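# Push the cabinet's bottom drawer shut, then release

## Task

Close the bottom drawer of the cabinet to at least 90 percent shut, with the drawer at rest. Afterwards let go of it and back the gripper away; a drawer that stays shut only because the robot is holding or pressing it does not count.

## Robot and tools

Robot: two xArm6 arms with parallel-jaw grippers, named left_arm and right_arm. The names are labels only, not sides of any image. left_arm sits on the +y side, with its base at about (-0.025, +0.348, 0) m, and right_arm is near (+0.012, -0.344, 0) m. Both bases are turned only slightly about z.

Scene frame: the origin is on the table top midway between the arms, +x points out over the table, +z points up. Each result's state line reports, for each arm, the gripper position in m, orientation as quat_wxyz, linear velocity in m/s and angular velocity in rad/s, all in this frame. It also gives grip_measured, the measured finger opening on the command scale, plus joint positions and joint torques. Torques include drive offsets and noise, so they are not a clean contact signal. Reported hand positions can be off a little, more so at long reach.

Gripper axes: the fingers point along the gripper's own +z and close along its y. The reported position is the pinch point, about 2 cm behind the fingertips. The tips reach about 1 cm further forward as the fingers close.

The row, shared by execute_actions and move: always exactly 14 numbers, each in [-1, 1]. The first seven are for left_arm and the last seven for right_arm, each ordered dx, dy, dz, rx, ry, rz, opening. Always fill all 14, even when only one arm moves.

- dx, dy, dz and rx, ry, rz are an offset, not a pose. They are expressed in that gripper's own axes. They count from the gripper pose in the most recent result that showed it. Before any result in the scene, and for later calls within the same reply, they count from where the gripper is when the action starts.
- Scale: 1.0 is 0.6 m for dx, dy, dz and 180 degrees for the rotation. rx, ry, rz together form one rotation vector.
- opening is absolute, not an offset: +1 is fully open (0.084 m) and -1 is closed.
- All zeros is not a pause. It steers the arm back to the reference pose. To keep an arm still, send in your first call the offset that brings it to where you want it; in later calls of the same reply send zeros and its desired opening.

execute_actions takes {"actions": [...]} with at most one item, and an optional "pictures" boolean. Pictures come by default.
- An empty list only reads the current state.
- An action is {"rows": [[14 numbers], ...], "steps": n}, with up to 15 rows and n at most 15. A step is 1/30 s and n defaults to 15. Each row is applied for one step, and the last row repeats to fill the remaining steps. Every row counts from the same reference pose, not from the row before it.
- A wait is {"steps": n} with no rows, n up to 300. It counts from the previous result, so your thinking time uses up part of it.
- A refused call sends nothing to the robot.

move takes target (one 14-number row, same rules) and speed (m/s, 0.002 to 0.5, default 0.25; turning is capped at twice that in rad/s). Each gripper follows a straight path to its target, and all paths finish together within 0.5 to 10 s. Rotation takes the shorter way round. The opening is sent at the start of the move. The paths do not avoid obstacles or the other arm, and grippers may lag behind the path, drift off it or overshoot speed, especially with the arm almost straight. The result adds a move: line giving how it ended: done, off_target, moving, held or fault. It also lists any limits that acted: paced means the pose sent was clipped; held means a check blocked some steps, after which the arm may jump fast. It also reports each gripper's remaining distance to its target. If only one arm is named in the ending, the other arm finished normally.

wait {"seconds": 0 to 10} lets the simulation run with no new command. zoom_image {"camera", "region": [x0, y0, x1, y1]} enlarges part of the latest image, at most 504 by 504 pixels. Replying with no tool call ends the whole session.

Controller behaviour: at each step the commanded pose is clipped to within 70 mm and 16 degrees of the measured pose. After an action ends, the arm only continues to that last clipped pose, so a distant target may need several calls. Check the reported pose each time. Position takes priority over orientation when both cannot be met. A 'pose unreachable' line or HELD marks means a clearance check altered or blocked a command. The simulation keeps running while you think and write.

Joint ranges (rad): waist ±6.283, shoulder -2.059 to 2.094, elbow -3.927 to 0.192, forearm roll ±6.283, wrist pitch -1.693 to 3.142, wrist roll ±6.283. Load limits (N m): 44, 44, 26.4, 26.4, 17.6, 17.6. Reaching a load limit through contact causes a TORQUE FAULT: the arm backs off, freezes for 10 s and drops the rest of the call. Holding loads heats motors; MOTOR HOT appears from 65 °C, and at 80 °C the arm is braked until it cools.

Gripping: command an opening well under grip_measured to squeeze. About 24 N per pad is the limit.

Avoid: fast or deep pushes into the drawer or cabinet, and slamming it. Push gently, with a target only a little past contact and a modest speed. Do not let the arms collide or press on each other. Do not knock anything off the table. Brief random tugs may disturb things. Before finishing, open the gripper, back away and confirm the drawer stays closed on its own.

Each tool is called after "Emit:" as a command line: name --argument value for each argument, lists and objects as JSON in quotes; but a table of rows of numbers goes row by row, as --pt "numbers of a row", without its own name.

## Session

Emit:
execute_actions --actions '[]'

Scene clock: 0.00 s of 3900.00 s.
left_arm: end_effector_position=(-0.0024, +0.7823, +0.3290) grip_measured=+1.00 end_effector_quat_wxyz=(-0.359, +0.719, -0.158, -0.574) end_effector_velocity=(-0.001, -0.000, -0.001) end_effector_angular_velocity=(-0.001, +0.001, +0.002) | right_arm: end_effector_position=(+0.3875, -0.7265, +0.2070) grip_measured=+1.00 end_effector_quat_wxyz=(-0.341, +0.696, -0.413, +0.479) end_effector_velocity=(+0.000, +0.000, +0.000) end_effector_angular_velocity=(-0.001, -0.001, +0.001)
Joint positions: left_arm=[ 0.805 -0.34  -0.549  1.602  1.399  0.551  0.084] | right_arm=[-1.206  0.144 -0.87   1.593  1.126 -1.216  0.084]
Joint velocities: left_arm=[ 0.001  0.001  0.001 -0.001  0.001 -0.     0.   ] | right_arm=[ 0.    -0.001  0.     0.001  0.    -0.001  0.   ]
Joint torques (N m, as the arm reports them, + toward a larger angle): no reading
Motor temperatures (°C, as the motors report them): left_arm=[32 31 30 35 32 31] | right_arm=[30 31 28 30 29 33]
Hand target (left_arm): -0.002, +0.782, +0.329; -0.359, +0.719, -0.158, -0.574
Hand target (right_arm): +0.387, -0.727, +0.207; -0.341, +0.696, -0.413, +0.479

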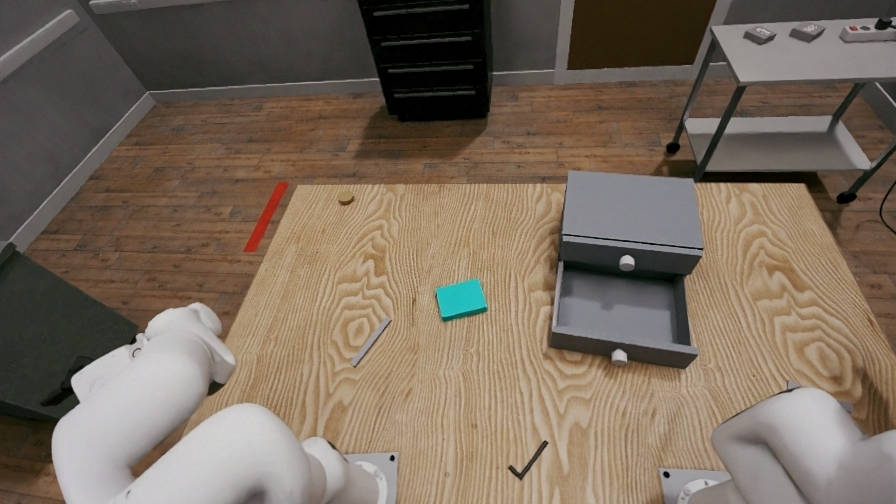

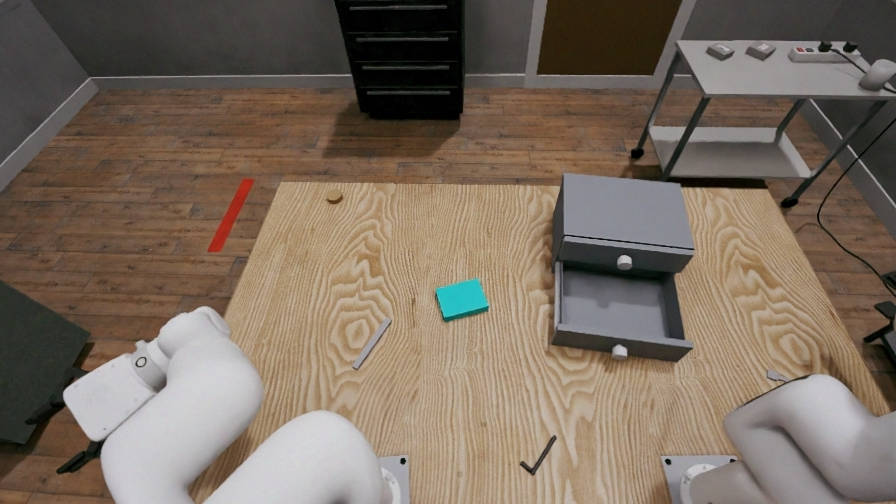

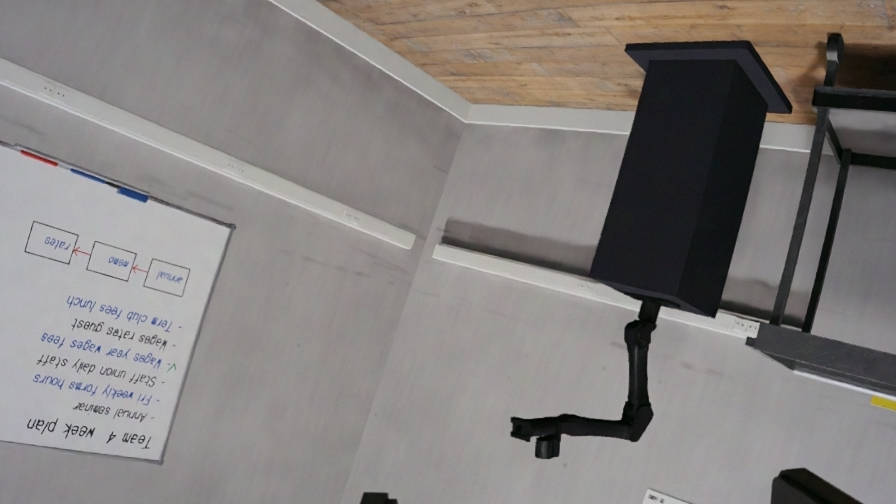

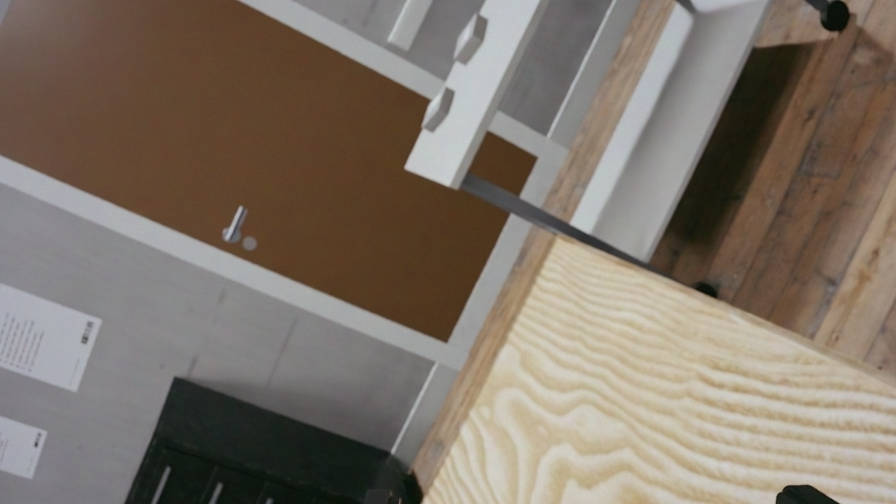

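Emit:
move --target '[0,0,0,0,0,0,1,-0.868,0,-0.287,0,0,0,-1]'

Scene clock: 14.80 s of 3900.00 s.
left_arm: end_effector_position=(-0.0024, +0.7823, +0.3290) grip_measured=+1.00 end_effector_quat_wxyz=(-0.359, +0.719, -0.158, -0.574) end_effector_velocity=(+0.000, +0.000, +0.000) end_effector_angular_velocity=(+0.001, +0.000, +0.000) | right_arm: end_effector_position=(+0.2817, -0.5339, +0.1375) grip_measured=-1.00 end_effector_quat_wxyz=(-0.343, +0.696, -0.412, +0.478) end_effector_velocity=(-0.000, -0.000, -0.000) end_effector_angular_velocity=(-0.001, +0.000, +0.001)
Joint positions: left_arm=[ 0.805 -0.34  -0.549  1.602  1.399  0.551  0.084] | right_arm=[-1.339 -0.311 -0.136  1.597  1.212 -1.513  0.   ]
Joint velocities: left_arm=[-0.     0.    -0.001  0.     0.001  0.    -0.   ] | right_arm=[-0.     0.    -0.    -0.001 -0.    -0.001  0.   ]
Joint torques (N m, as the arm reports them, + toward a larger angle): left_arm=[ -0.41 -12.94 -23.34   1.3    0.9    0.62] | right_arm=[-0.03 -3.17 -8.53  1.02  1.71  0.52]
Motor temperatures (°C, as the motors report them): left_arm=[32 31 32 35 32 31] | right_arm=[30 31 30 30 29 33]
Hand target (left_arm): -0.002, +0.782, +0.329; -0.359, +0.719, -0.158, -0.574
Hand target (right_arm): +0.282, -0.534, +0.137; -0.343, +0.696, -0.412, +0.478
Off the commanded pose (left_arm): 0.000 m, 0 deg.
Off the commanded pose (right_arm): 0.318 m, 0 deg; position clipped at the last step of the last action.
After step 90, 9.30 s passed at rest.
move: held (right_arm); limits=paced,held; held on 41 of 75 steps (right_arm), including the last (right_arm)
pose unreachable (right arm): on one or more control steps of this call this arm could not follow its commanded pose, so it was not sent that pose on those steps. On the call's last step it was still not sent that pose. It may still have moved: this result reports where it is.
cause: the commanded pose would bring two parts of the arm too close to each other (joints 2 (shoulder) to 4 (forearm roll) lie between them).

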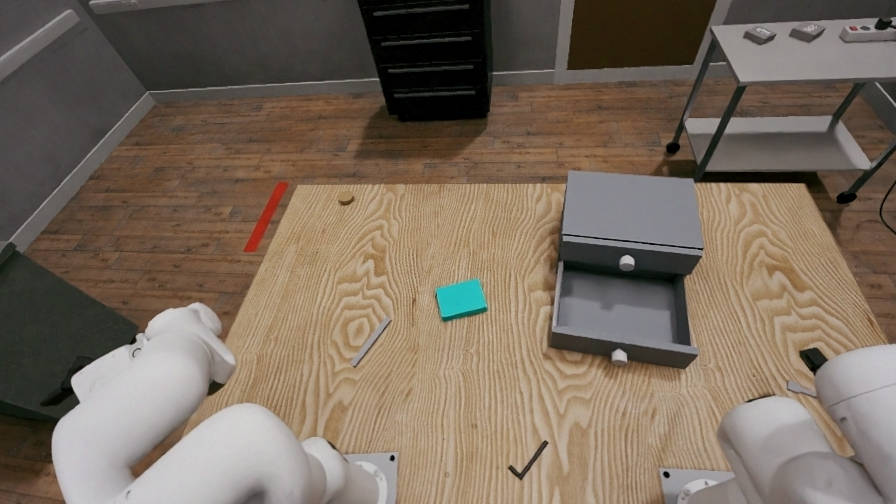

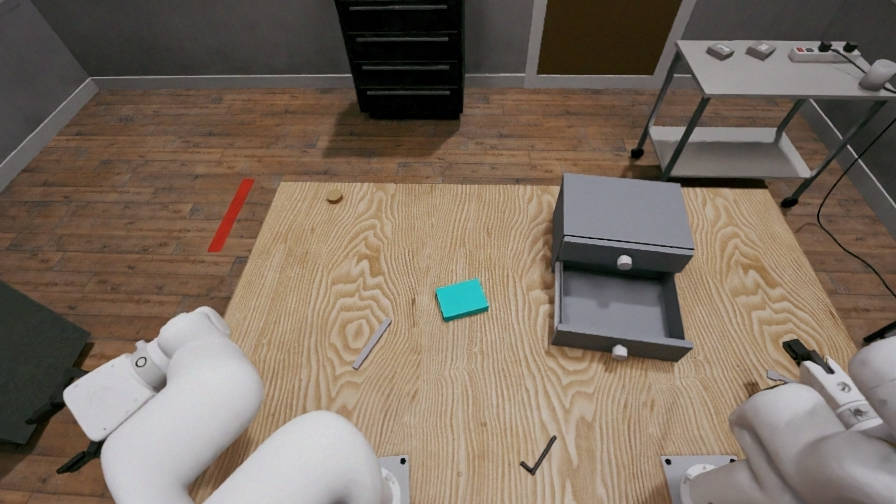

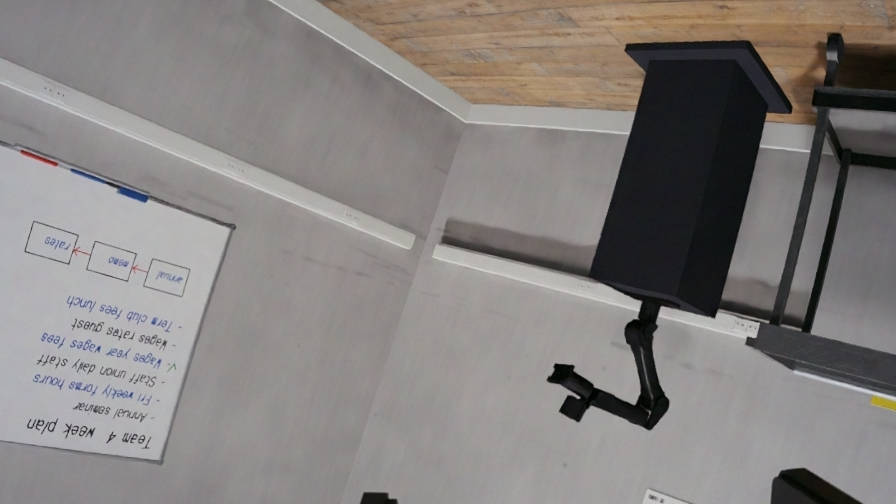

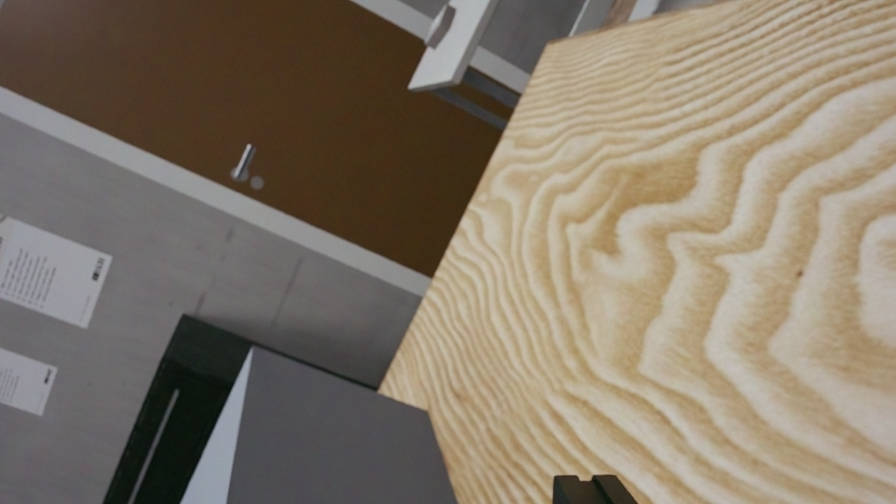

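Emit:
move --target '[0,0,0,-0.159,0.446,0,-1,0,0,0,0,0,0,-1]'

Scene clock: 32.07 s of 3900.00 s.
left_arm: end_effector_position=(-0.0039, +0.7823, +0.3289) grip_measured=-1.00 end_effector_quat_wxyz=(-0.000, +0.977, -0.213, -0.002) end_effector_velocity=(+0.000, +0.000, +0.001) end_effector_angular_velocity=(-0.004, -0.005, -0.000) | right_arm: end_effector_position=(+0.2817, -0.5339, +0.1375) grip_measured=-1.00 end_effector_quat_wxyz=(-0.343, +0.696, -0.412, +0.478) end_effector_velocity=(+0.000, -0.001, +0.001) end_effector_angular_velocity=(-0.000, -0.001, -0.001)
Joint positions: left_arm=[ 1.376 -0.156 -1.26   0.004  1.415  1.948  0.   ] | right_arm=[-1.339 -0.311 -0.136  1.597  1.212 -1.513  0.   ]
Joint velocities: left_arm=[ 0.003  0.005 -0.008 -0.005  0.007  0.004  0.   ] | right_arm=[-0.    -0.001 -0.001  0.     0.     0.002  0.   ]
Joint torques (N m, as the arm reports them, + toward a larger angle): left_arm=[ -0.57 -18.72 -25.35  -0.06  -2.16   0.78] | right_arm=[-0.12 -3.02 -8.41  0.83  1.72  0.48]
Motor temperatures (°C, as the motors report them): left_arm=[32 31 33 35 32 31] | right_arm=[30 31 30 30 29 33]
Hand target (left_arm): -0.004, +0.782, +0.329; +0.000, +0.977, -0.212, -0.002
Hand target (right_arm): +0.282, -0.534, +0.137; -0.343, +0.696, -0.412, +0.478
Off the commanded pose (left_arm): 0.002 m, 0 deg.
Off the commanded pose (right_arm): 0.000 m, 0 deg.
After step 90, 10.80 s passed at rest.
move: done

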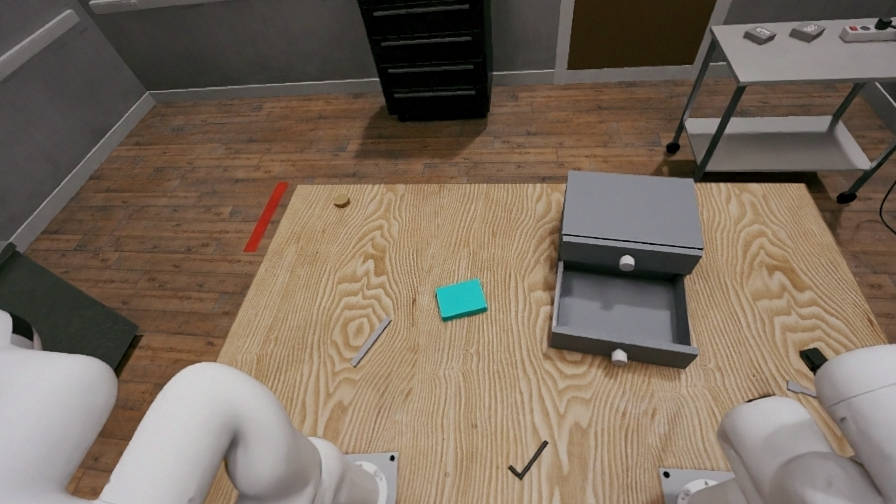

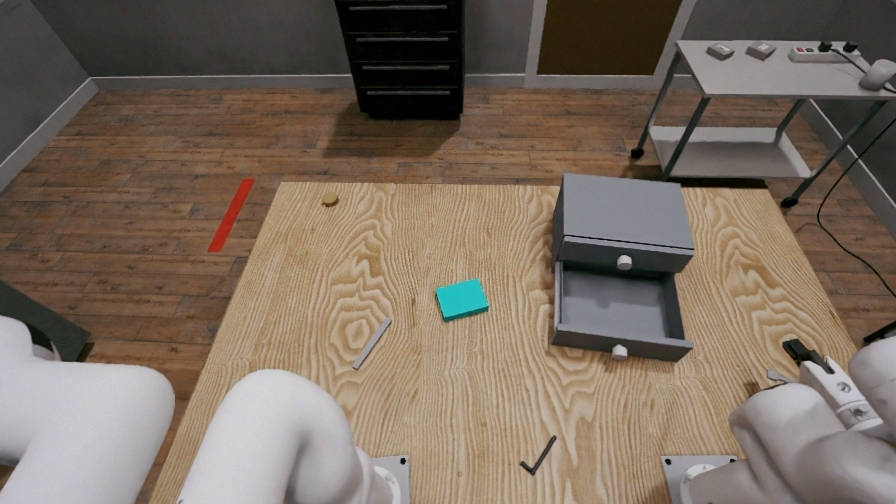

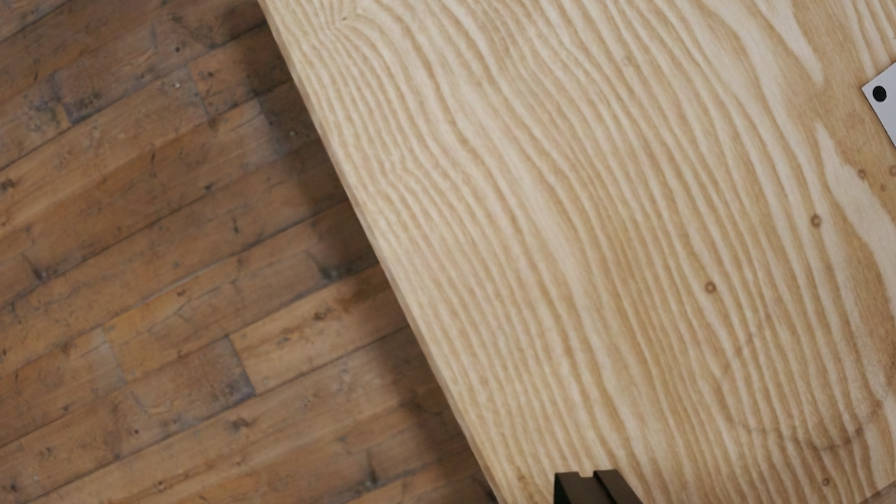

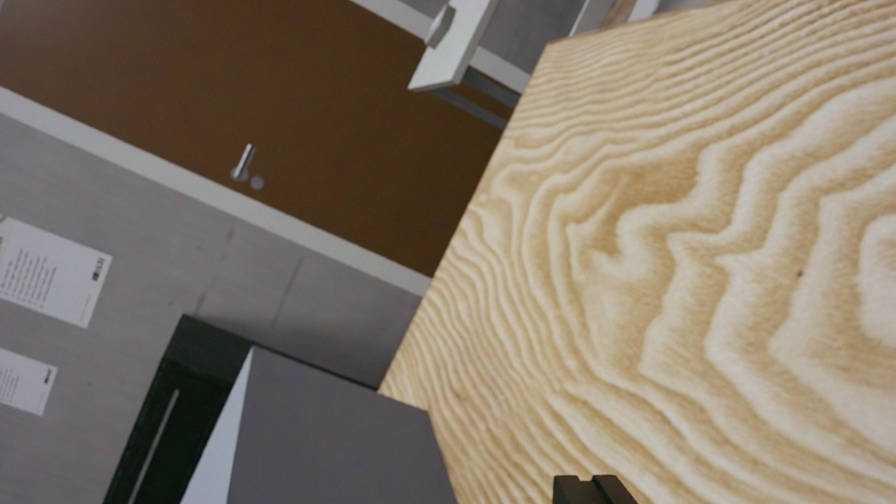

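Emit:
move --target '[0.76,0.443,0.048,0,0,0,-1,0,0,0,0,0,0,-1]' --speed 0.4

Emit:
move --target '[0.133,0.892,0.167,0,0,0,-1,0,0,0,0,0,0,-1]' --speed 0.4

Scene clock: 40.27 s of 3900.00 s.
left_arm: end_effector_position=(+0.3016, +0.3510, +0.3011) grip_measured=-1.00 end_effector_quat_wxyz=(-0.001, +0.977, -0.212, +0.002) end_effector_velocity=(+0.001, -0.002, -0.001) end_effector_angular_velocity=(+0.003, +0.006, -0.001) | right_arm: end_effector_position=(+0.2817, -0.5339, +0.1375) grip_measured=-1.00 end_effector_quat_wxyz=(-0.343, +0.696, -0.412, +0.478) end_effector_velocity=(-0.000, +0.000, +0.000) end_effector_angular_velocity=(-0.000, +0.000, +0.000)
Joint positions: left_arm=[-0.134 -0.543 -0.845  0.     1.385  0.438  0.   ] | right_arm=[-1.339 -0.311 -0.136  1.597  1.212 -1.513  0.   ]
Joint velocities: left_arm=[-0.007  0.01  -0.005  0.003  0.001 -0.007  0.   ] | right_arm=[ 0.    -0.002  0.    -0.001 -0.     0.001  0.   ]
Joint torques (N m, as the arm reports them, + toward a larger angle): left_arm=[ -0.54  -9.98 -25.58  -0.02  -2.25   0.85] | right_arm=[-0.14 -3.01 -8.4   1.01  1.75  0.54]
Motor temperatures (°C, as the motors report them): left_arm=[32 31 33 35 32 31] | right_arm=[30 31 30 30 29 33]
Hand target (left_arm): +0.302, +0.351, +0.301; -0.001, +0.977, -0.213, +0.001
Hand target (right_arm): +0.282, -0.534, +0.137; -0.343, +0.696, -0.412, +0.478
Off the commanded pose (left_arm): 0.003 m, 0 deg.
Off the commanded pose (right_arm): 0.000 m, 0 deg.
After step 90, 3.07 s passed at rest.
move: done; limits=paced

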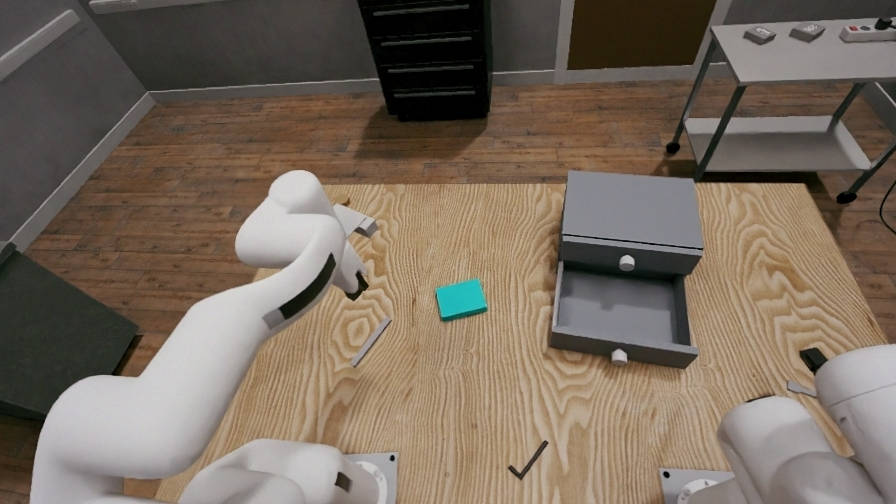

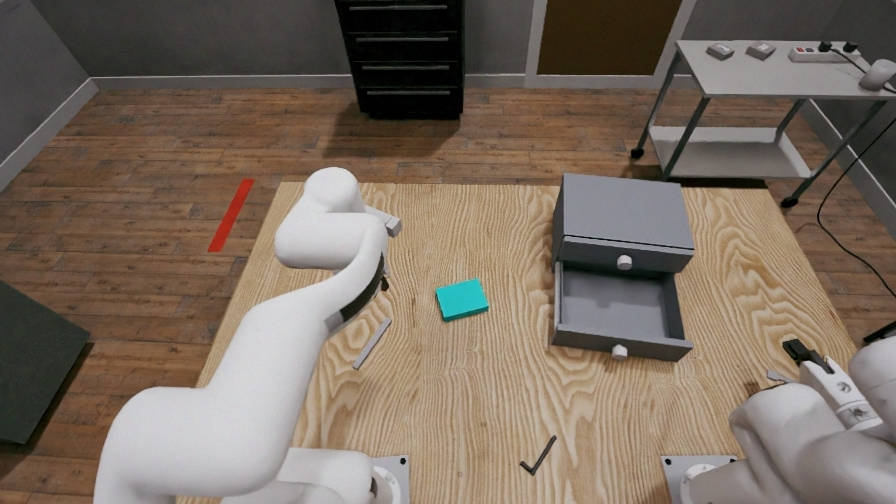

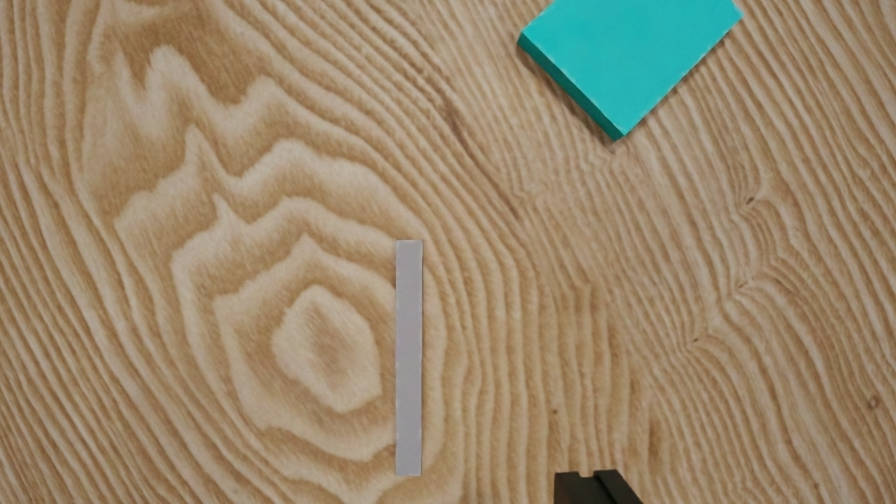

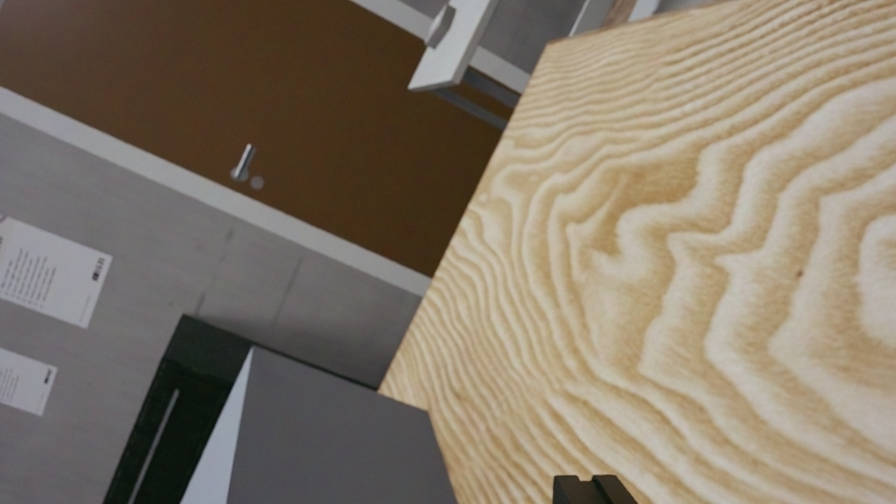

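Scene clock: 42.43 s of 3900.00 s.
left_arm: end_effector_position=(+0.1521, -0.1705, +0.2027) grip_measured=-1.00 end_effector_quat_wxyz=(+0.003, +0.977, -0.213, +0.003) end_effector_velocity=(-0.001, -0.002, -0.003) end_effector_angular_velocity=(+0.010, +0.003, -0.002) | right_arm: end_effector_position=(+0.2817, -0.5339, +0.1375) grip_measured=-1.00 end_effector_quat_wxyz=(-0.343, +0.696, -0.412, +0.478) end_effector_velocity=(+0.000, -0.000, +0.000) end_effector_angular_velocity=(+0.000, -0.000, -0.001)
Joint positions: left_arm=[-1.387  0.266 -1.403  0.002  1.129 -0.815  0.   ] | right_arm=[-1.339 -0.311 -0.136  1.597  1.212 -1.513  0.   ]
Joint velocities: left_arm=[-0.003  0.015 -0.015  0.     0.01  -0.001  0.   ] | right_arm=[-0.     0.    -0.     0.001  0.     0.     0.   ]
Joint torques (N m, as the arm reports them, + toward a larger angle): left_arm=[ -0.41 -29.24 -25.16   0.04  -2.22   0.74] | right_arm=[ 0.03 -2.92 -8.4   0.96  1.72  0.55]
Motor temperatures (°C, as the motors report them): left_arm=[32 31 33 35 32 31] | right_arm=[30 31 30 30 29 33]
Hand target (left_arm): +0.152, -0.171, +0.202; +0.002, +0.977, -0.213, +0.002
Hand target (right_arm): +0.282, -0.534, +0.137; -0.343, +0.696, -0.412, +0.478
Off the commanded pose (left_arm): 0.003 m, 0 deg.
Off the commanded pose (right_arm): 0.000 m, 0 deg.
move: done; limits=paced

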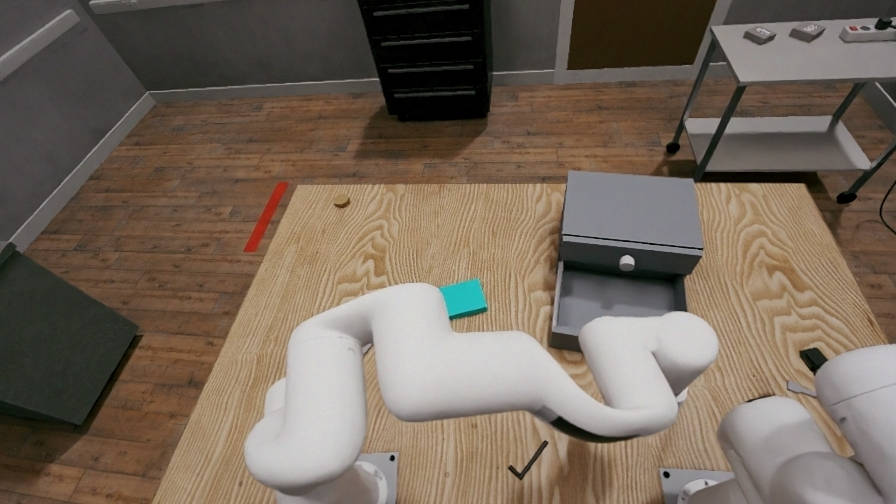

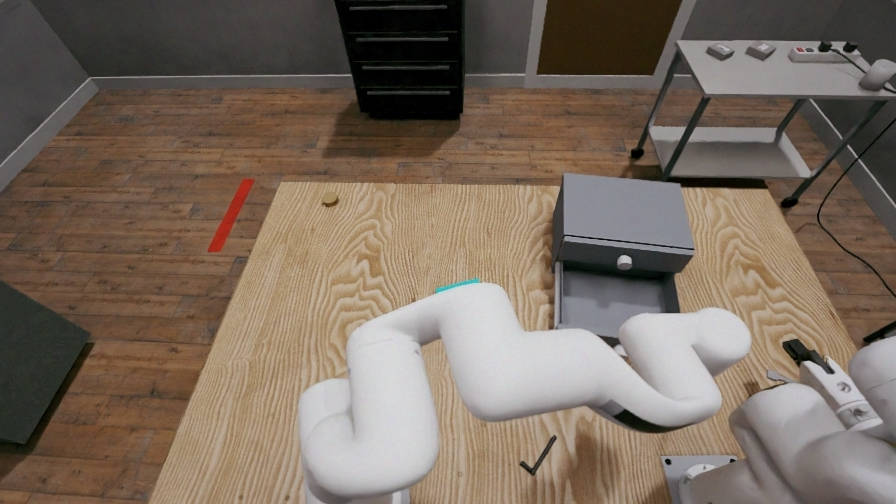

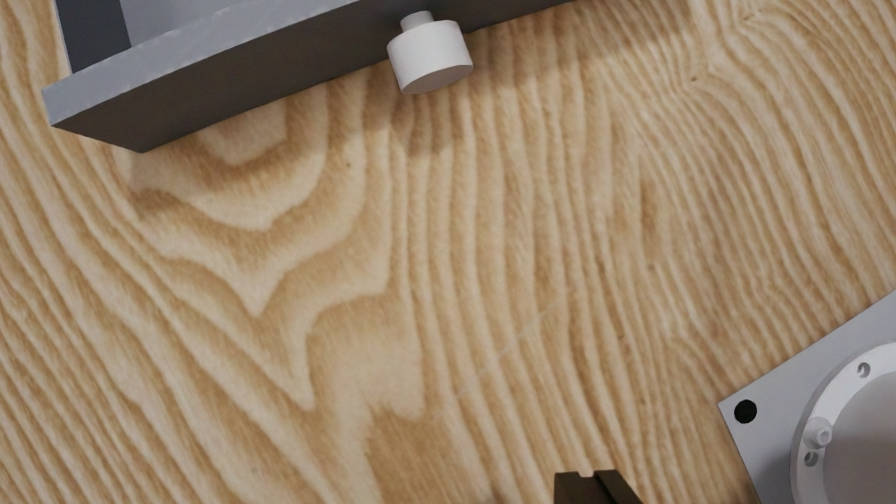

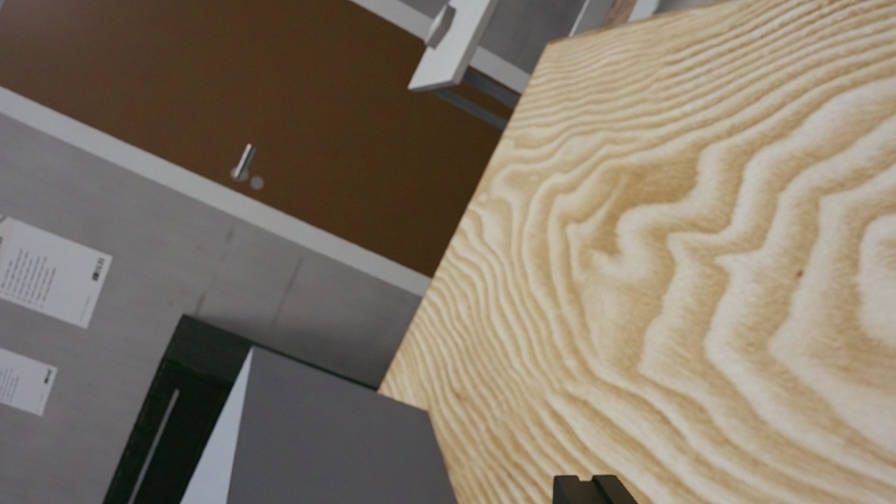

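Emit:
move --target '[0,0,0.255,0,0,0,-1,0,0,0,0,0,0,-1]'

Emit:
move --target '[0.44,-0.2,0,0,0,0,-1,0,0,0,0,0,0,-1]' --speed 0.12

Scene clock: 51.93 s of 3900.00 s.
left_arm: end_effector_position=(+0.1520, -0.1717, +0.0504) grip_measured=-1.00 end_effector_quat_wxyz=(+0.003, +0.977, -0.213, +0.003) end_effector_velocity=(-0.001, +0.004, -0.006) end_effector_angular_velocity=(+0.012, +0.004, +0.001) | right_arm: end_effector_position=(+0.2817, -0.5339, +0.1375) grip_measured=-1.00 end_effector_quat_wxyz=(-0.343, +0.696, -0.412, +0.478) end_effector_velocity=(-0.000, +0.000, -0.000) end_effector_angular_velocity=(+0.003, -0.000, -0.002)
Joint positions: left_arm=[-1.387  0.476 -1.238  0.002  0.754 -0.815  0.   ] | right_arm=[-1.339 -0.311 -0.136  1.597  1.212 -1.513  0.   ]
Joint velocities: left_arm=[ 0.001  0.009  0.004 -0.    -0.001 -0.     0.   ] | right_arm=[-0.     0.002  0.     0.001  0.     0.001  0.   ]
Joint torques (N m, as the arm reports them, + toward a larger angle): left_arm=[ -0.41 -31.04 -22.66   0.03  -2.2    0.76] | right_arm=[-0.01 -2.97 -8.46  1.02  1.72  0.55]
Motor temperatures (°C, as the motors report them): left_arm=[32 32 34 35 32 31] | right_arm=[30 31 30 30 29 33]
Hand target (left_arm): +0.152, -0.171, +0.050; +0.003, +0.977, -0.213, +0.002
Hand target (right_arm): +0.282, -0.534, +0.137; -0.343, +0.696, -0.412, +0.478
Off the commanded pose (left_arm): 0.001 m, 0 deg.
Off the commanded pose (right_arm): 0.000 m, 0 deg.
After step 90, 5.33 s passed at rest.
move: done

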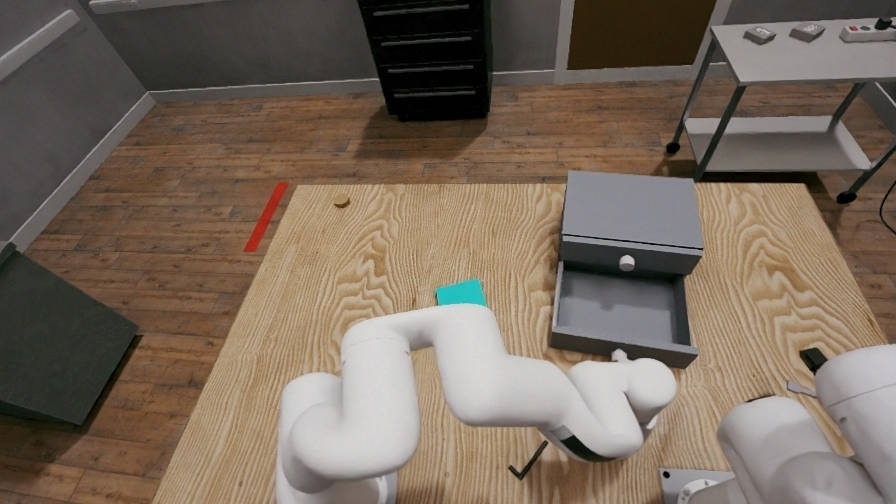

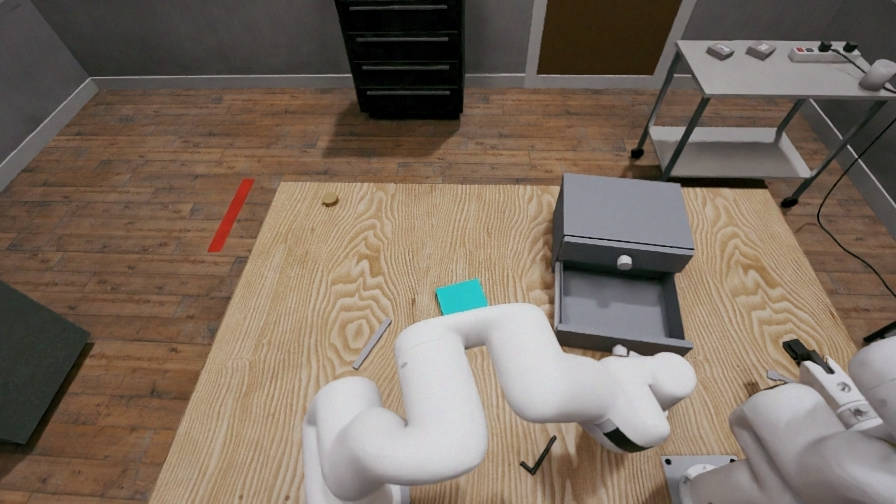

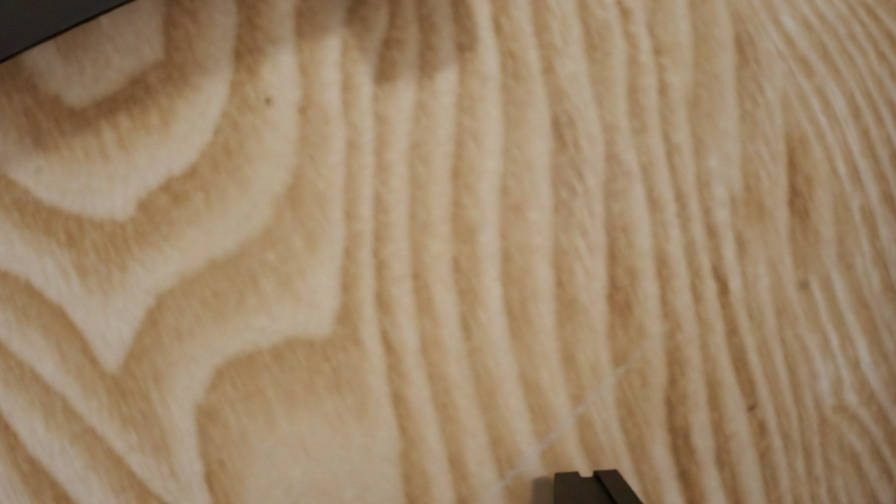

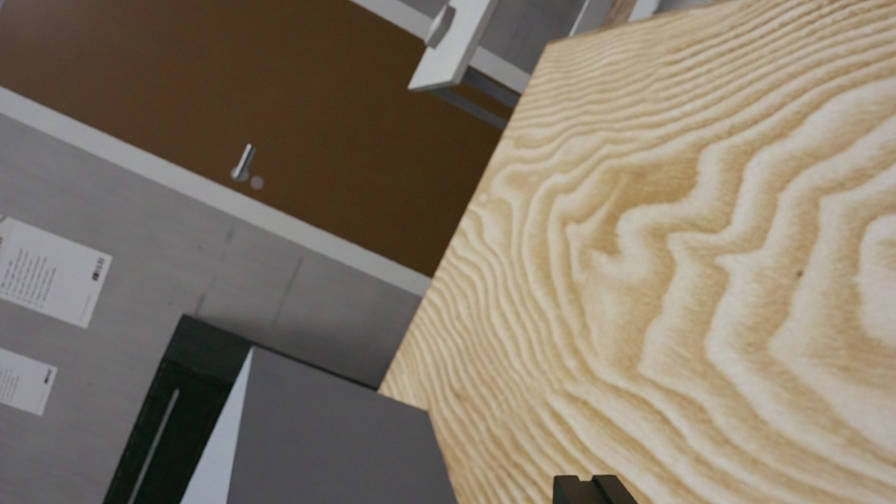

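Scene clock: 54.80 s of 3900.00 s.
left_arm: end_effector_position=(+0.4420, -0.1713, +0.0504) grip_measured=-1.00 end_effector_quat_wxyz=(+0.002, +0.977, -0.213, +0.003) end_effector_velocity=(+0.002, -0.002, +0.001) end_effector_angular_velocity=(+0.008, +0.008, -0.001) | right_arm: end_effector_position=(+0.2817, -0.5339, +0.1375) grip_measured=-1.00 end_effector_quat_wxyz=(-0.343, +0.696, -0.412, +0.478) end_effector_velocity=(+0.000, +0.000, +0.000) end_effector_angular_velocity=(+0.000, -0.000, +0.001)
Joint positions: left_arm=[-0.982  1.055 -2.233  0.     1.17  -0.41   0.   ] | right_arm=[-1.339 -0.311 -0.136  1.597  1.212 -1.513  0.   ]
Joint velocities: left_arm=[ 0.001  0.036 -0.068 -0.001  0.043  0.002  0.   ] | right_arm=[ 0.    -0.001 -0.    -0.001  0.001  0.001  0.   ]
Joint torques (N m, as the arm reports them, + toward a larger angle): left_arm=[  1.2  -42.05 -26.31   0.34  -2.83   1.07] | right_arm=[-0.05 -2.88 -8.56  1.02  1.68  0.52]
Motor temperatures (°C, as the motors report them): left_arm=[32 32 34 35 32 31] | right_arm=[30 31 30 30 29 33]
Hand target (left_arm): +0.442, -0.171, +0.051; +0.002, +0.977, -0.212, +0.003
Hand target (right_arm): +0.282, -0.534, +0.137; -0.343, +0.696, -0.412, +0.478
Off the commanded pose (left_arm): 0.002 m, 0 deg.
Off the commanded pose (right_arm): 0.000 m, 0 deg.
move: done

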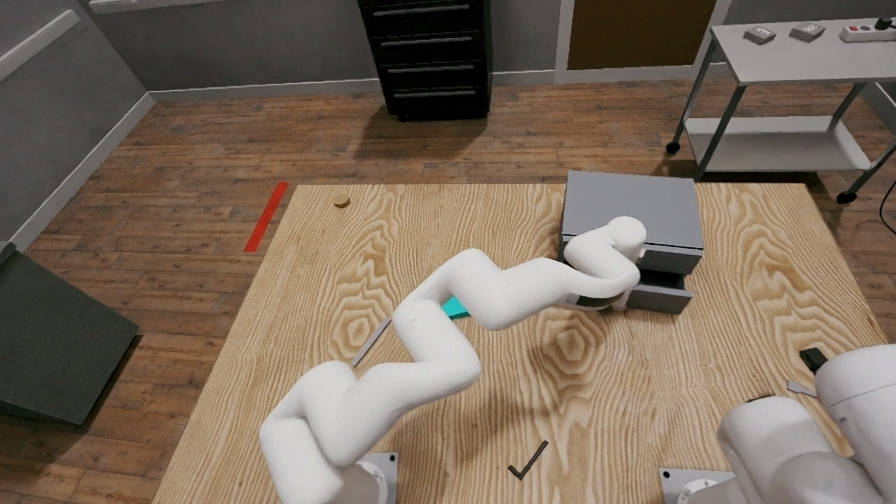

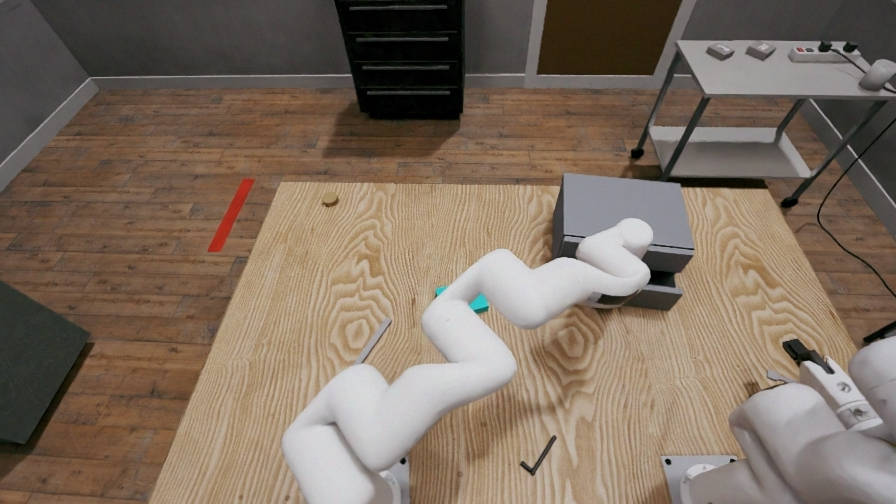

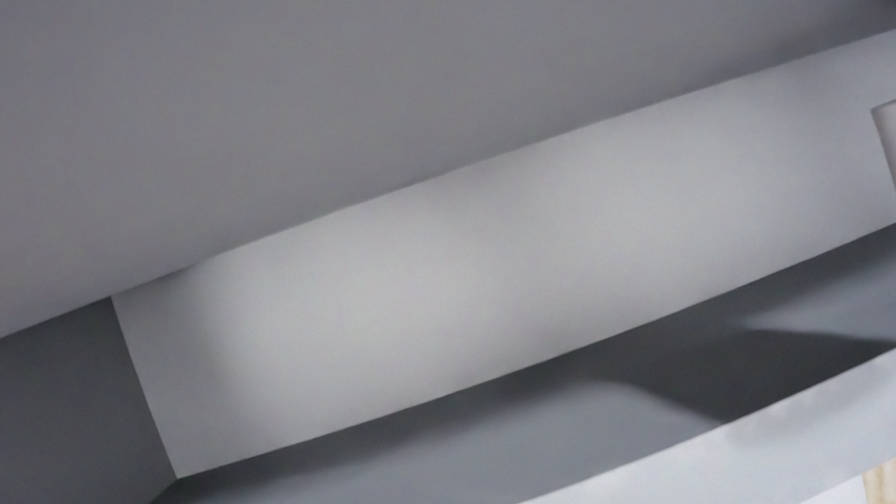

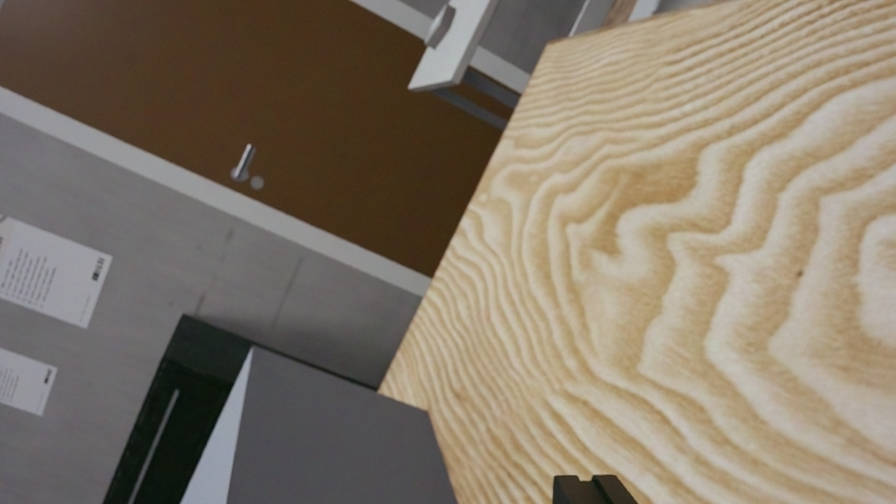

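Emit:
move --target '[0.106,-0.049,0,0,0,0,-1,0,0,0,0,0,0,-1]' --speed 0.06

Scene clock: 69.93 s of 3900.00 s.
left_arm: end_effector_position=(+0.4426, -0.1879, +0.0496) grip_measured=-1.00 end_effector_quat_wxyz=(-0.007, +0.973, -0.230, -0.000) end_effector_velocity=(+0.000, -0.000, -0.000) end_effector_angular_velocity=(-0.001, -0.000, +0.001) | right_arm: end_effector_position=(+0.2817, -0.5339, +0.1375) grip_measured=-1.00 end_effector_quat_wxyz=(-0.343, +0.696, -0.412, +0.478) end_effector_velocity=(-0.000, -0.000, +0.000) end_effector_angular_velocity=(+0.001, +0.000, -0.001)
Joint positions: left_arm=[-1.001  1.23  -2.55   0.011  1.328 -0.396  0.   ] | right_arm=[-1.339 -0.311 -0.136  1.597  1.212 -1.513  0.   ]
Joint velocities: left_arm=[ 0.001  0.001 -0.    -0.    -0.002  0.     0.   ] | right_arm=[-0.    -0.     0.     0.    -0.     0.002  0.   ]
Joint torques (N m, as the arm reports them, + toward a larger angle): left_arm=[-49.4  -35.01 -27.31 -10.41 -10.62   2.22] | right_arm=[-0.07 -2.85 -8.48  1.04  1.7   0.45]
Motor temperatures (°C, as the motors report them): left_arm=[33 33 34 36 34 31] | right_arm=[30 31 30 30 29 33]
Hand target (left_arm): +0.424, -0.206, +0.050; +0.001, +0.970, -0.244, -0.001
Hand target (right_arm): +0.282, -0.534, +0.137; -0.343, +0.696, -0.412, +0.478
Off the commanded pose (left_arm): 0.071 m, 2 deg.
Off the commanded pose (right_arm): 0.000 m, 0 deg.
TORQUE FAULT: the external load on joint 1 (waist) of the left arm reached its load limit, and that arm stopped for 10 seconds. A torque fault stops only its own arm. That arm's remaining commands of this call were not run. Joint 1 (waist) of that arm moved back by up to 3 degrees. That arm holds there, with its grip as last carried out, and accepts commands again: back off and push less far. That arm stops again, at the same cost, whenever a joint's load reaches its limit.
After step 90, 1.37 s passed at rest.
move: fault (left_arm)

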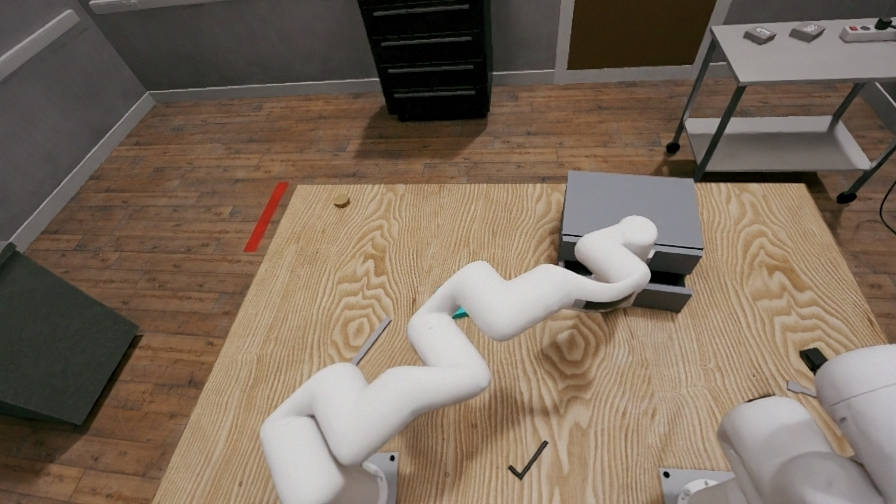

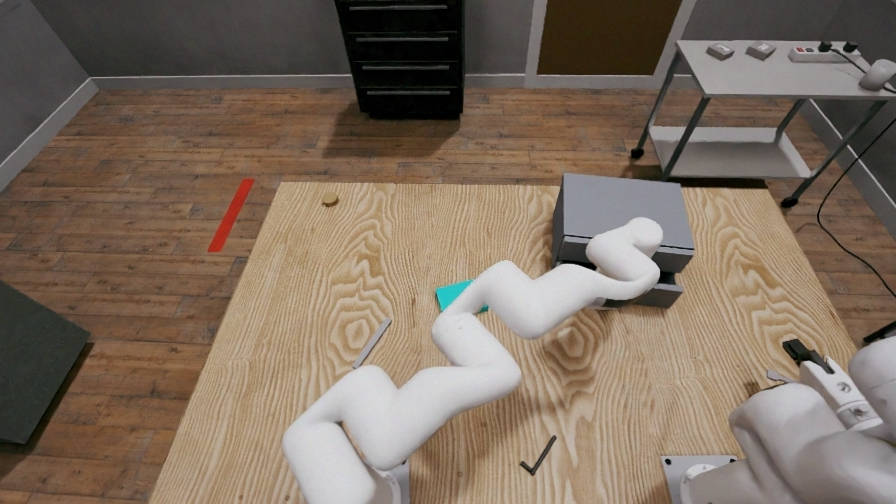

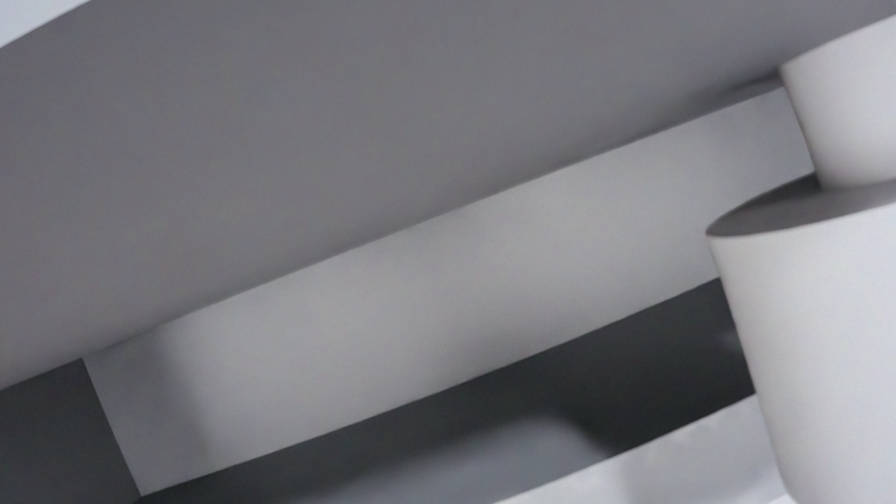

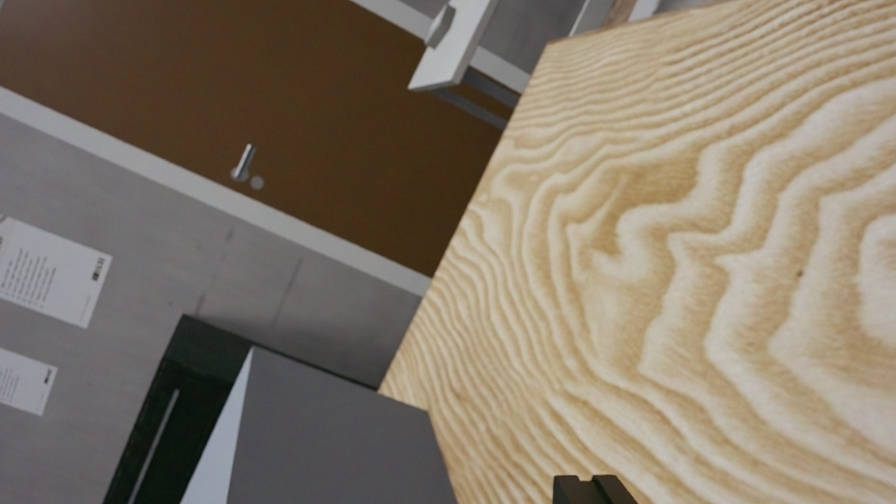

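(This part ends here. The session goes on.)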